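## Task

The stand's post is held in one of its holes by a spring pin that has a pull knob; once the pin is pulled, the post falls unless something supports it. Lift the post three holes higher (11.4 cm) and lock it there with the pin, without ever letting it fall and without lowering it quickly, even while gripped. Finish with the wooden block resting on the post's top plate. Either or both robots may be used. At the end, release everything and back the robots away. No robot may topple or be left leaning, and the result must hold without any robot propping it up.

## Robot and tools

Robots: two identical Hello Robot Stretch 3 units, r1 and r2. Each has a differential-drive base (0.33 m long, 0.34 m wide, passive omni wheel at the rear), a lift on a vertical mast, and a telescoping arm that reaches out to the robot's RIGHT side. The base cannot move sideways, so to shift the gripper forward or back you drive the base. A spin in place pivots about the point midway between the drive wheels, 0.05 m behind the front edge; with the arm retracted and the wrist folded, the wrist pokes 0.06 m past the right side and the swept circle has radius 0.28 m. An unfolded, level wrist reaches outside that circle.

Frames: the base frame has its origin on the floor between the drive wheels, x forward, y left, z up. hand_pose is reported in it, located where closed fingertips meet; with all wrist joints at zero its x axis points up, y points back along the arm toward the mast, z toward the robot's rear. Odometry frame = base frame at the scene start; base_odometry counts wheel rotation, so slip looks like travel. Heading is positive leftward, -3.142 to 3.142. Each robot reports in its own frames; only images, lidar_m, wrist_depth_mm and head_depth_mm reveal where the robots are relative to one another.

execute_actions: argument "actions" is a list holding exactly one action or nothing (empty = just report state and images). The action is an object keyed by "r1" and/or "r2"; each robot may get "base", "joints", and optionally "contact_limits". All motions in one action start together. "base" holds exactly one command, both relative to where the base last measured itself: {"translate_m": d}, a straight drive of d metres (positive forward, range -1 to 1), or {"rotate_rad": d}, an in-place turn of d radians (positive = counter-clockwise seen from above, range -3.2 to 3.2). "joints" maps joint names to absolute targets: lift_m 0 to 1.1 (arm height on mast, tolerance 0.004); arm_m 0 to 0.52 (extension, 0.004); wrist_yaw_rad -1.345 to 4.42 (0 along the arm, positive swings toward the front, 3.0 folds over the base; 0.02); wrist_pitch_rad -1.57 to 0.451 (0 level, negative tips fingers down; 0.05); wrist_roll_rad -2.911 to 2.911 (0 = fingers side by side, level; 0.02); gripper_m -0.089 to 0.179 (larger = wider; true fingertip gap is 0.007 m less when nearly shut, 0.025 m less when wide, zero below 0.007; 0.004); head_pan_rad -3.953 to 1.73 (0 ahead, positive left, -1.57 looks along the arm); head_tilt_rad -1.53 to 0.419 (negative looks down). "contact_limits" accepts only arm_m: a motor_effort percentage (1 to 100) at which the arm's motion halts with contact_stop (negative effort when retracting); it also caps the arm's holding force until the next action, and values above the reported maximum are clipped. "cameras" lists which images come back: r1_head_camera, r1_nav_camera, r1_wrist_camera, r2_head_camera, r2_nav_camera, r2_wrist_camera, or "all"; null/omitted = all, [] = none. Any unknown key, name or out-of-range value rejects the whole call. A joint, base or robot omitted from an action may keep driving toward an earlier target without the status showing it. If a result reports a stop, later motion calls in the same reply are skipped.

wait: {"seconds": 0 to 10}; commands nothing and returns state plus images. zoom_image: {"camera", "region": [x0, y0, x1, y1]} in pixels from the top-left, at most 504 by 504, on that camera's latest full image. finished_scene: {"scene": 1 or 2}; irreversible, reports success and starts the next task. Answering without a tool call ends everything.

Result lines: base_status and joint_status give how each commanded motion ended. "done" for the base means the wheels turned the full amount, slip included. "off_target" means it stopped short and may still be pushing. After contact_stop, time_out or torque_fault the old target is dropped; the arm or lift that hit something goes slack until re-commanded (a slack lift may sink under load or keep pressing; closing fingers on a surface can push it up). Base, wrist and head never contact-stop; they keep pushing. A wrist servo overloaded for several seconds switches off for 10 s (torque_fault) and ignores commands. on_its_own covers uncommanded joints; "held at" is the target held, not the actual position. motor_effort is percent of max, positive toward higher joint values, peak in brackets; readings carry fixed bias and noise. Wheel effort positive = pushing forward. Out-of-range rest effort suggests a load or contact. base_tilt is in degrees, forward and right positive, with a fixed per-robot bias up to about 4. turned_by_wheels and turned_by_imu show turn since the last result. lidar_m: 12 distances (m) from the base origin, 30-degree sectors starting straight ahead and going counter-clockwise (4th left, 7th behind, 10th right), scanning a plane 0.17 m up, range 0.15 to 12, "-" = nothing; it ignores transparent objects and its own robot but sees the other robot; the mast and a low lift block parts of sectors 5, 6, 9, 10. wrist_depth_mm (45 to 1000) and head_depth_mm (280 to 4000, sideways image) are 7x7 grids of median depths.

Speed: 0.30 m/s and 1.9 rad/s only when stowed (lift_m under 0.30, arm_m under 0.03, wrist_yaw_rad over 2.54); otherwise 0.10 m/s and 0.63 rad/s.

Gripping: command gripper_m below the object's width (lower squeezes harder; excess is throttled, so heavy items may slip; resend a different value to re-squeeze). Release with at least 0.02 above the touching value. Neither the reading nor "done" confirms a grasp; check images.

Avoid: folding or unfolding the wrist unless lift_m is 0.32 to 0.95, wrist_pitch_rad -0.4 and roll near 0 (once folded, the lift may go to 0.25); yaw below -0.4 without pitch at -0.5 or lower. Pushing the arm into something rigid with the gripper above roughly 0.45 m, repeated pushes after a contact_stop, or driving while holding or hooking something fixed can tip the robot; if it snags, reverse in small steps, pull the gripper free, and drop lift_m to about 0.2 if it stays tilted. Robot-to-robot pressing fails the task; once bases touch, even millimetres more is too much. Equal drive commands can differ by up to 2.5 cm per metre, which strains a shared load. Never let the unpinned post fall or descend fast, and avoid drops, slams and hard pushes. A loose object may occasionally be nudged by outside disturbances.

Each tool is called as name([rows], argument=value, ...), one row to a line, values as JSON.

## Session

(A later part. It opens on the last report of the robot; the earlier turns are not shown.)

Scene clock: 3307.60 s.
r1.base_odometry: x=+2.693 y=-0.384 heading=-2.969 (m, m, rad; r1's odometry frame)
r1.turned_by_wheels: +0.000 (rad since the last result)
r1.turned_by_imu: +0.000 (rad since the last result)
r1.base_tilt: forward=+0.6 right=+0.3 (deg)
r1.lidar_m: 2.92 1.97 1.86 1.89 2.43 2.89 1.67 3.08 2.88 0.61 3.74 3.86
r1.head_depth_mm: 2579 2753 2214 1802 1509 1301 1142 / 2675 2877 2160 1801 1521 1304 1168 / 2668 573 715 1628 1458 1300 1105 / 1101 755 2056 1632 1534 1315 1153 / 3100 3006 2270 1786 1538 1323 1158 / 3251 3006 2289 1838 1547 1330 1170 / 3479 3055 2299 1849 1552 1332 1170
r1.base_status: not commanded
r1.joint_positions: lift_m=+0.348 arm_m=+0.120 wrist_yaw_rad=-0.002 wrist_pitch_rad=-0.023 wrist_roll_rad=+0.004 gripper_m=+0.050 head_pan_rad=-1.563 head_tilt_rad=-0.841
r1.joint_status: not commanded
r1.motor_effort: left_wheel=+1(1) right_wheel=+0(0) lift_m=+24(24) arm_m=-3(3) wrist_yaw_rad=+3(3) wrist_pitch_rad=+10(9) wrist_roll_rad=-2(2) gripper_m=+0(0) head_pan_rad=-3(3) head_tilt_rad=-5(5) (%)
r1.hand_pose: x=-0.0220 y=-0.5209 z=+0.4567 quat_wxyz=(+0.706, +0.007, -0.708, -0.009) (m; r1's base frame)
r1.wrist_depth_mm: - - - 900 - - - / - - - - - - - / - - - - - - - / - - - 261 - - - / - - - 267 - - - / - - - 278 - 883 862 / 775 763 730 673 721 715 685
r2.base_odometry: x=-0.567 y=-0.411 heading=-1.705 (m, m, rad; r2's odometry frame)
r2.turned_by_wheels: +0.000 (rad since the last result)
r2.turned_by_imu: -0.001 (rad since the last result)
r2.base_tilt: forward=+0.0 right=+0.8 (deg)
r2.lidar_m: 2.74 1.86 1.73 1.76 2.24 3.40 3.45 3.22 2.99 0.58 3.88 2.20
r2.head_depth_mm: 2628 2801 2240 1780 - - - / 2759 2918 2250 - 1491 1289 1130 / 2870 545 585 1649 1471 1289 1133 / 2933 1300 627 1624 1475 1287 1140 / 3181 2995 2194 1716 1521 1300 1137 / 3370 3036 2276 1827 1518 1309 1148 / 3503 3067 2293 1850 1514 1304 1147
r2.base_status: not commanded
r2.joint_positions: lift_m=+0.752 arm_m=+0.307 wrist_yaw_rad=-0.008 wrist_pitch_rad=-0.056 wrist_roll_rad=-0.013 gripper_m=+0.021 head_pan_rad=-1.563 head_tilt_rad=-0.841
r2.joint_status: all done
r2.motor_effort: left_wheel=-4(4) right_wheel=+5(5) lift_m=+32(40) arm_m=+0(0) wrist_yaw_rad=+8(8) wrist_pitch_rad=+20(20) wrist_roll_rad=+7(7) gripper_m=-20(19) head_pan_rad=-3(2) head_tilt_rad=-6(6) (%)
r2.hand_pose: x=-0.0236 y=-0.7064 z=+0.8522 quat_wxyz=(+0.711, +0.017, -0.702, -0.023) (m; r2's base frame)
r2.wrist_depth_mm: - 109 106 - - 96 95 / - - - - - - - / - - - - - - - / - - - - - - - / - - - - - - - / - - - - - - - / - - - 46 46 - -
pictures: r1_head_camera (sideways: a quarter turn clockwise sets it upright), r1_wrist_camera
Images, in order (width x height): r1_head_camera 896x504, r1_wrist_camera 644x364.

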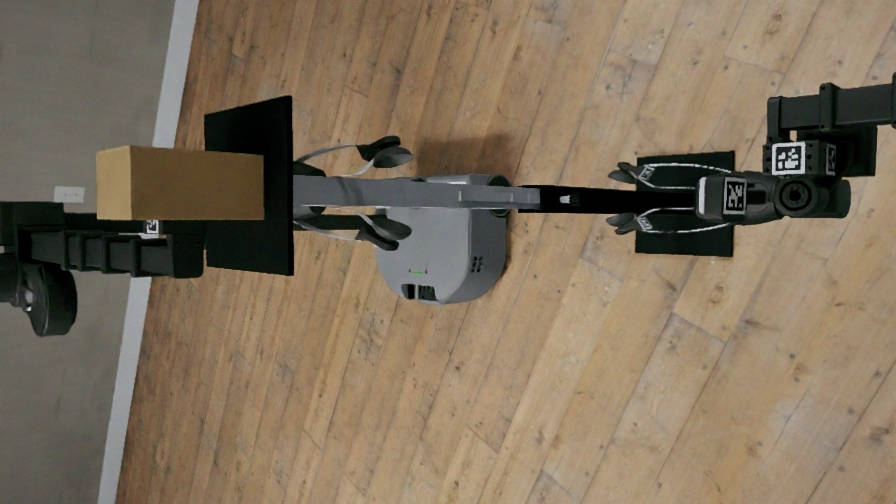

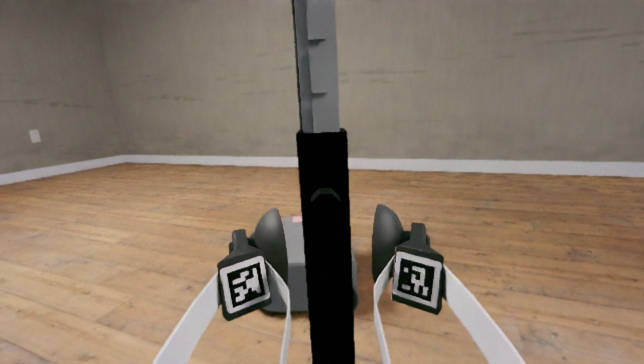

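execute_actions([
  {"r1": {"joints": {"arm_m": 0.0}}, "r2": {"joints": {"lift_m": 0.748, "gripper_m": 0.07}}},
], cameras=["r1_head_camera"])

execute_actions([
  {"r2": {"joints": {"lift_m": 0.735}}},
], cameras=["r1_head_camera", "r2_wrist_camera"])

Scene clock: 3317.20 s.
r1.base_odometry: x=+2.693 y=-0.384 heading=-2.969 (m, m, rad; r1's odometry frame)
r1.turned_by_wheels: +0.000 (rad since the last result)
r1.turned_by_imu: +0.000 (rad since the last result)
r1.base_tilt: forward=+0.6 right=+0.3 (deg)
r1.lidar_m: 2.91 1.97 1.86 1.89 2.43 2.89 1.67 3.06 2.88 0.61 3.76 3.86
r1.head_depth_mm: 2551 2779 2210 1797 1511 1301 1149 / 2678 2892 2147 1802 1517 1307 1150 / 2676 575 717 1624 1456 1280 1184 / 1108 756 2050 1634 1518 1317 1156 / 3086 2983 2265 1784 1531 1324 1165 / 3285 3010 2276 1837 1542 1332 1161 / 3444 3006 2317 1857 1543 1333 1167
r1.base_status: not commanded
r1.joint_positions: lift_m=+0.348 arm_m=+0.002 wrist_yaw_rad=-0.002 wrist_pitch_rad=-0.023 wrist_roll_rad=+0.004 gripper_m=+0.050 head_pan_rad=-1.563 head_tilt_rad=-0.841
r1.joint_status: all done
joint sent to its limit — the command would take r1.arm_m past its lower limit, so that joint was sent only as far as its limit.
r1.motor_effort: left_wheel=+0(1) right_wheel=+0(0) lift_m=+23(23) arm_m=-3(4) wrist_yaw_rad=+2(2) wrist_pitch_rad=+10(10) wrist_roll_rad=-3(2) gripper_m=+0(0) head_pan_rad=-3(3) head_tilt_rad=-5(5) (%)
r1.hand_pose: x=-0.0219 y=-0.4025 z=+0.4567 quat_wxyz=(+0.706, +0.008, -0.708, -0.009) (m; r1's base frame)
r1.wrist_depth_mm: - - - - - - - / - - - - - - - / - - - - - - - / - - - - - - - / - - - 866 - - - / - - - 876 - 887 856 / 768 780 757 711 715 702 679
r2.base_odometry: x=-0.567 y=-0.411 heading=-1.705 (m, m, rad; r2's odometry frame)
r2.turned_by_wheels: +0.000 (rad since the last result)
r2.turned_by_imu: -0.001 (rad since the last result)
r2.base_tilt: forward=+0.1 right=+0.8 (deg)
r2.lidar_m: 2.74 1.85 1.73 1.76 2.24 3.40 3.47 3.23 2.98 0.59 3.91 2.20
r2.head_depth_mm: 2603 2835 2199 1805 - - - / 2778 2886 2230 - 1480 1288 1130 / 2836 548 591 1659 1472 1282 1133 / 2923 1302 631 1625 1475 1283 1134 / 3205 3011 2187 1720 1513 1303 1137 / 3421 3039 2255 1833 1525 1307 1142 / 3560 3067 2275 1825 1525 1311 1144
r2.base_status: not commanded
r2.joint_positions: lift_m=+0.748 arm_m=+0.307 wrist_yaw_rad=-0.005 wrist_pitch_rad=-0.039 wrist_roll_rad=-0.006 gripper_m=+0.070 head_pan_rad=-1.563 head_tilt_rad=-0.841
r2.joint_status: all done
r2.motor_effort: left_wheel=-3(5) right_wheel=+4(6) lift_m=+18(32) arm_m=+0(0) wrist_yaw_rad=+4(9) wrist_pitch_rad=+14(20) wrist_roll_rad=+3(7) gripper_m=+0(82) head_pan_rad=-3(3) head_tilt_rad=-6(6) (%)
r2.hand_pose: x=-0.0228 y=-0.7070 z=+0.8529 quat_wxyz=(+0.709, +0.012, -0.705, -0.016) (m; r2's base frame)
r2.wrist_depth_mm: - 98 96 - - 90 89 / - - - - - - - / - - - - - - - / - - - - - - - / - - - - - - - / - - - - - - - / - - - 46 46 - -
pictures: r1_head_camera (sideways: a quarter turn clockwise sets it upright)
Images, in order (width x height): r1_head_camera 896x504.

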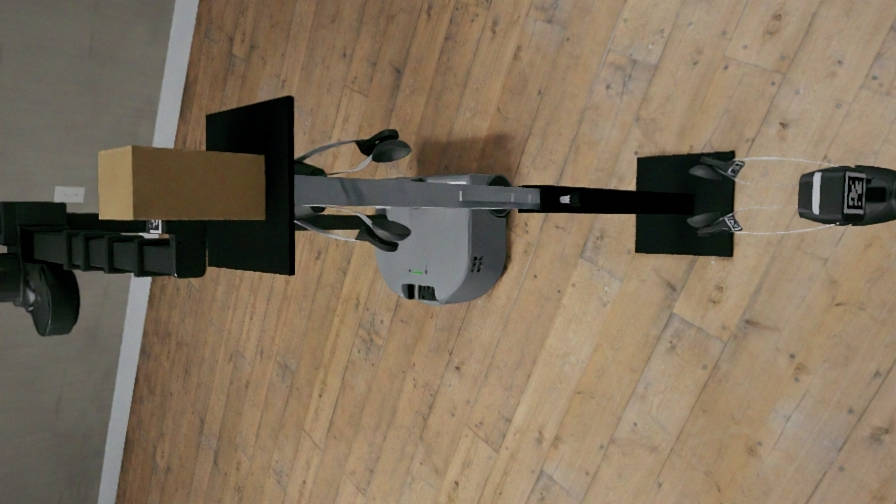

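Scene clock: 3318.00 s.
r1.base_odometry: x=+2.693 y=-0.384 heading=-2.969 (m, m, rad; r1's odometry frame)
r1.turned_by_wheels: +0.000 (rad since the last result)
r1.turned_by_imu: +0.000 (rad since the last result)
r1.base_tilt: forward=+0.6 right=+0.3 (deg)
r1.lidar_m: 2.92 1.97 1.86 1.89 2.43 2.89 1.67 3.07 2.88 0.61 3.73 3.87
r1.head_depth_mm: 2549 2774 2217 1791 1512 1298 1145 / 2681 2862 2149 1809 1507 1307 1149 / 2683 575 733 1637 1459 1285 1182 / 1124 783 2111 1637 1528 1317 1155 / 3012 2990 2263 1794 1539 1322 1156 / 3291 3013 2295 1847 1542 1327 1163 / 3459 3027 2298 1852 1557 1336 1169
r1.base_status: not commanded
r1.joint_positions: lift_m=+0.348 arm_m=+0.002 wrist_yaw_rad=-0.002 wrist_pitch_rad=-0.023 wrist_roll_rad=+0.004 gripper_m=+0.050 head_pan_rad=-1.563 head_tilt_rad=-0.841
r1.joint_status: not commanded
r1.motor_effort: left_wheel=+1(0) right_wheel=+0(0) lift_m=+24(23) arm_m=-3(3) wrist_yaw_rad=+2(2) wrist_pitch_rad=+9(9) wrist_roll_rad=-2(2) gripper_m=+0(0) head_pan_rad=-3(3) head_tilt_rad=-5(5) (%)
r1.hand_pose: x=-0.0219 y=-0.4025 z=+0.4567 quat_wxyz=(+0.706, +0.008, -0.708, -0.009) (m; r1's base frame)
r1.wrist_depth_mm: - - - - - - - / - - - - - - - / - - - - - - - / - - - - - - - / - - - 873 - - - / - - - 877 - 902 878 / 763 776 738 689 715 707 684
r2.base_odometry: x=-0.567 y=-0.411 heading=-1.705 (m, m, rad; r2's odometry frame)
r2.turned_by_wheels: +0.000 (rad since the last result)
r2.turned_by_imu: +0.000 (rad since the last result)
r2.base_tilt: forward=+0.0 right=+0.7 (deg)
r2.lidar_m: 2.74 1.85 1.73 1.76 2.25 3.41 3.47 3.22 2.98 0.58 3.91 2.19
r2.head_depth_mm: 2655 2830 2215 1804 - - - / 2779 2903 2203 - 1480 1283 1120 / 2848 547 592 - 1471 1285 1134 / 2908 1305 630 1621 1474 1282 1136 / 3190 3022 2171 1737 1506 1293 1140 / 3357 3039 2297 1817 1522 1293 1140 / 3514 3043 2307 1829 1525 1310 1144
r2.base_status: not commanded
r2.joint_positions: lift_m=+0.735 arm_m=+0.307 wrist_yaw_rad=-0.005 wrist_pitch_rad=-0.023 wrist_roll_rad=-0.006 gripper_m=+0.070 head_pan_rad=-1.563 head_tilt_rad=-0.841
r2.joint_status: all done
r2.motor_effort: left_wheel=-3(4) right_wheel=+3(4) lift_m=+16(16) arm_m=+1(1) wrist_yaw_rad=+4(4) wrist_pitch_rad=+8(13) wrist_roll_rad=+3(3) gripper_m=-1(1) head_pan_rad=-3(3) head_tilt_rad=-6(7) (%)
r2.hand_pose: x=-0.0228 y=-0.7075 z=+0.8440 quat_wxyz=(+0.709, +0.007, -0.705, -0.010) (m; r2's base frame)
r2.wrist_depth_mm: - - 126 - - 118 - / - - - - - - - / - - - - - - - / - - - - - - - / - - - - - - - / - - - - - - - / - - - 46 46 - -
pictures: r1_head_camera (sideways: a quarter turn clockwise sets it upright), r2_wrist_camera
Images, in order (width x height): r1_head_camera 896x504, r2_wrist_camera 644x364.

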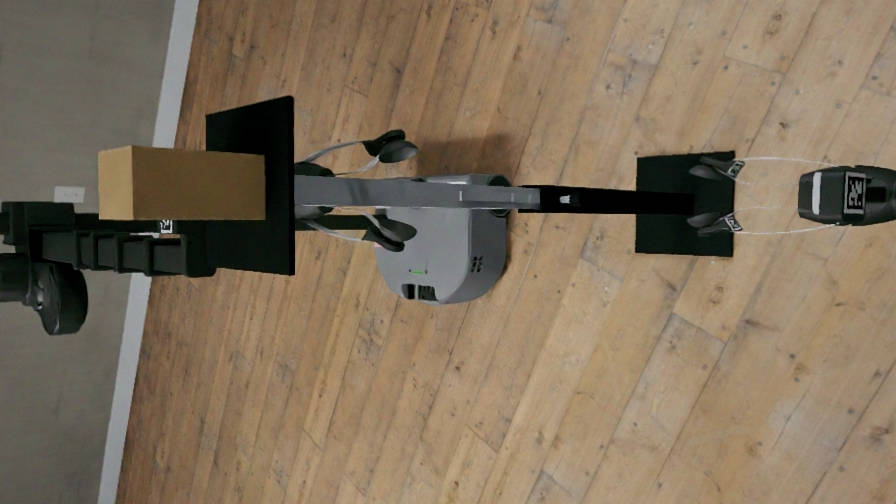

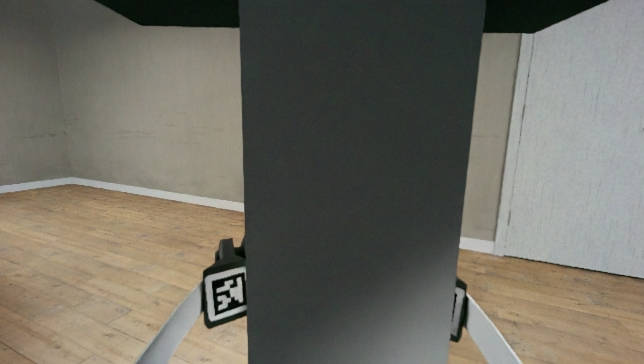

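The post now rests on the pin. Retracting r2's arm clear.

execute_actions([
  {"r2": {"joints": {"arm_m": 0.02, "gripper_m": 0.08}}},
], cameras=["r1_head_camera", "r2_head_camera"])

Scene clock: 3324.83 s.
r1.base_odometry: x=+2.693 y=-0.384 heading=-2.969 (m, m, rad; r1's odometry frame)
r1.turned_by_wheels: +0.000 (rad since the last result)
r1.turned_by_imu: +0.000 (rad since the last result)
r1.base_tilt: forward=+0.6 right=+0.2 (deg)
r1.lidar_m: 2.92 1.97 1.86 1.89 2.43 2.89 1.67 3.08 2.88 0.62 3.75 3.86
r1.head_depth_mm: 2556 2745 2212 1797 1510 1306 1146 / 2711 2852 2159 1799 1518 1311 1146 / 2674 575 734 1652 1461 1287 1181 / 1125 1368 2110 1634 1530 1312 1157 / 3005 3013 2257 1789 1537 1329 1159 / 3270 3006 2275 1838 1547 1329 1161 / 3493 3032 2299 1845 1550 1334 1170
r1.base_status: not commanded
r1.joint_positions: lift_m=+0.348 arm_m=+0.002 wrist_yaw_rad=-0.002 wrist_pitch_rad=-0.023 wrist_roll_rad=+0.004 gripper_m=+0.050 head_pan_rad=-1.563 head_tilt_rad=-0.841
r1.joint_status: not commanded
r1.motor_effort: left_wheel=+1(1) right_wheel=+0(0) lift_m=+23(23) arm_m=-3(3) wrist_yaw_rad=+1(1) wrist_pitch_rad=+10(10) wrist_roll_rad=-2(2) gripper_m=+0(0) head_pan_rad=-3(3) head_tilt_rad=-5(4) (%)
r1.hand_pose: x=-0.0219 y=-0.4025 z=+0.4567 quat_wxyz=(+0.706, +0.008, -0.708, -0.009) (m; r1's base frame)
r1.wrist_depth_mm: - - - - - - - / - - - - - - - / - - - - - - - / - - - - - - - / - - - 883 - - - / - - - 851 - 903 871 / 781 753 744 679 710 695 680
r2.base_odometry: x=-0.567 y=-0.411 heading=-1.705 (m, m, rad; r2's odometry frame)
r2.turned_by_wheels: +0.000 (rad since the last result)
r2.turned_by_imu: -0.002 (rad since the last result)
r2.base_tilt: forward=+0.0 right=+0.8 (deg)
r2.lidar_m: 2.74 1.85 1.73 1.76 2.25 3.40 3.44 3.23 2.98 0.58 3.90 2.20
r2.head_depth_mm: 2641 2779 2192 1795 1494 1353 - / 2746 2935 2164 1772 1494 1355 - / 2856 547 672 1708 1536 - 1094 / 2870 1302 1246 1625 1505 1286 1131 / 3161 2983 2184 1735 1504 1298 1140 / 3392 3059 2282 1818 1516 1307 1144 / 3529 3057 2303 1831 1536 1309 1146
r2.base_status: not commanded
r2.joint_positions: lift_m=+0.735 arm_m=+0.020 wrist_yaw_rad=-0.001 wrist_pitch_rad=-0.023 wrist_roll_rad=-0.006 gripper_m=+0.080 head_pan_rad=-1.563 head_tilt_rad=-0.841
r2.joint_status: all done
r2.motor_effort: left_wheel=-2(3) right_wheel=+2(3) lift_m=+16(16) arm_m=-3(3) wrist_yaw_rad=+0(5) wrist_pitch_rad=+8(8) wrist_roll_rad=+3(3) gripper_m=+0(49) head_pan_rad=-3(3) head_tilt_rad=-6(6) (%)
r2.hand_pose: x=-0.0216 y=-0.4210 z=+0.8440 quat_wxyz=(+0.709, +0.008, -0.705, -0.009) (m; r2's base frame)
r2.wrist_depth_mm: - - - 284 - - - / - - - 313 - - - / - - - - - - - / - - - - - - - / - - - - - - - / - - - - - - - / - - - - - - -
pictures: r1_head_camera (sideways: a quarter turn clockwise sets it upright), r2_head_camera (sideways: a quarter turn clockwise sets it upright)
Images, in order (width x height): r1_head_camera 896x504, r2_head_camera 896x504.

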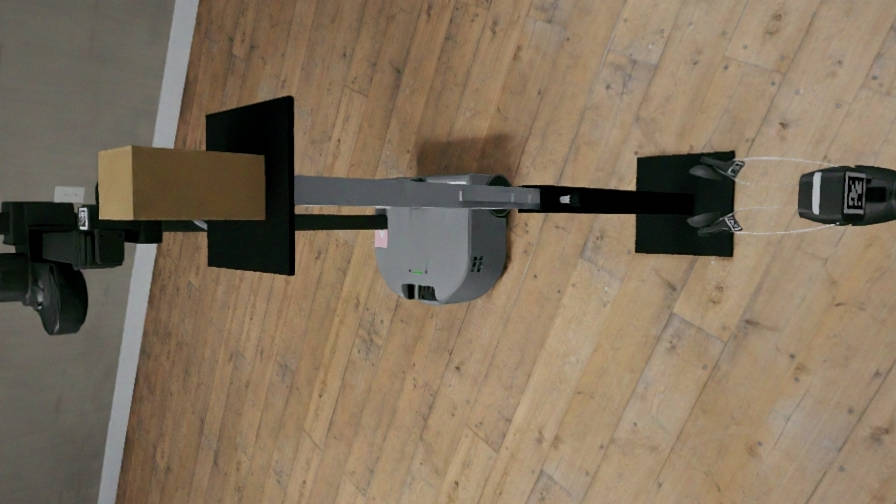

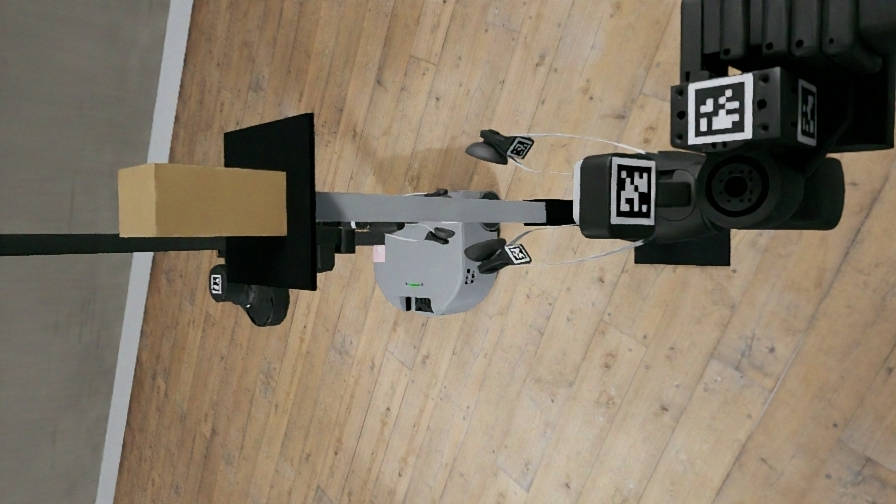

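Both robots are clear, the post is locked three holes higher and the block is still on the plate.

finished_scene(scene=1)

The scene is finished: the task was done.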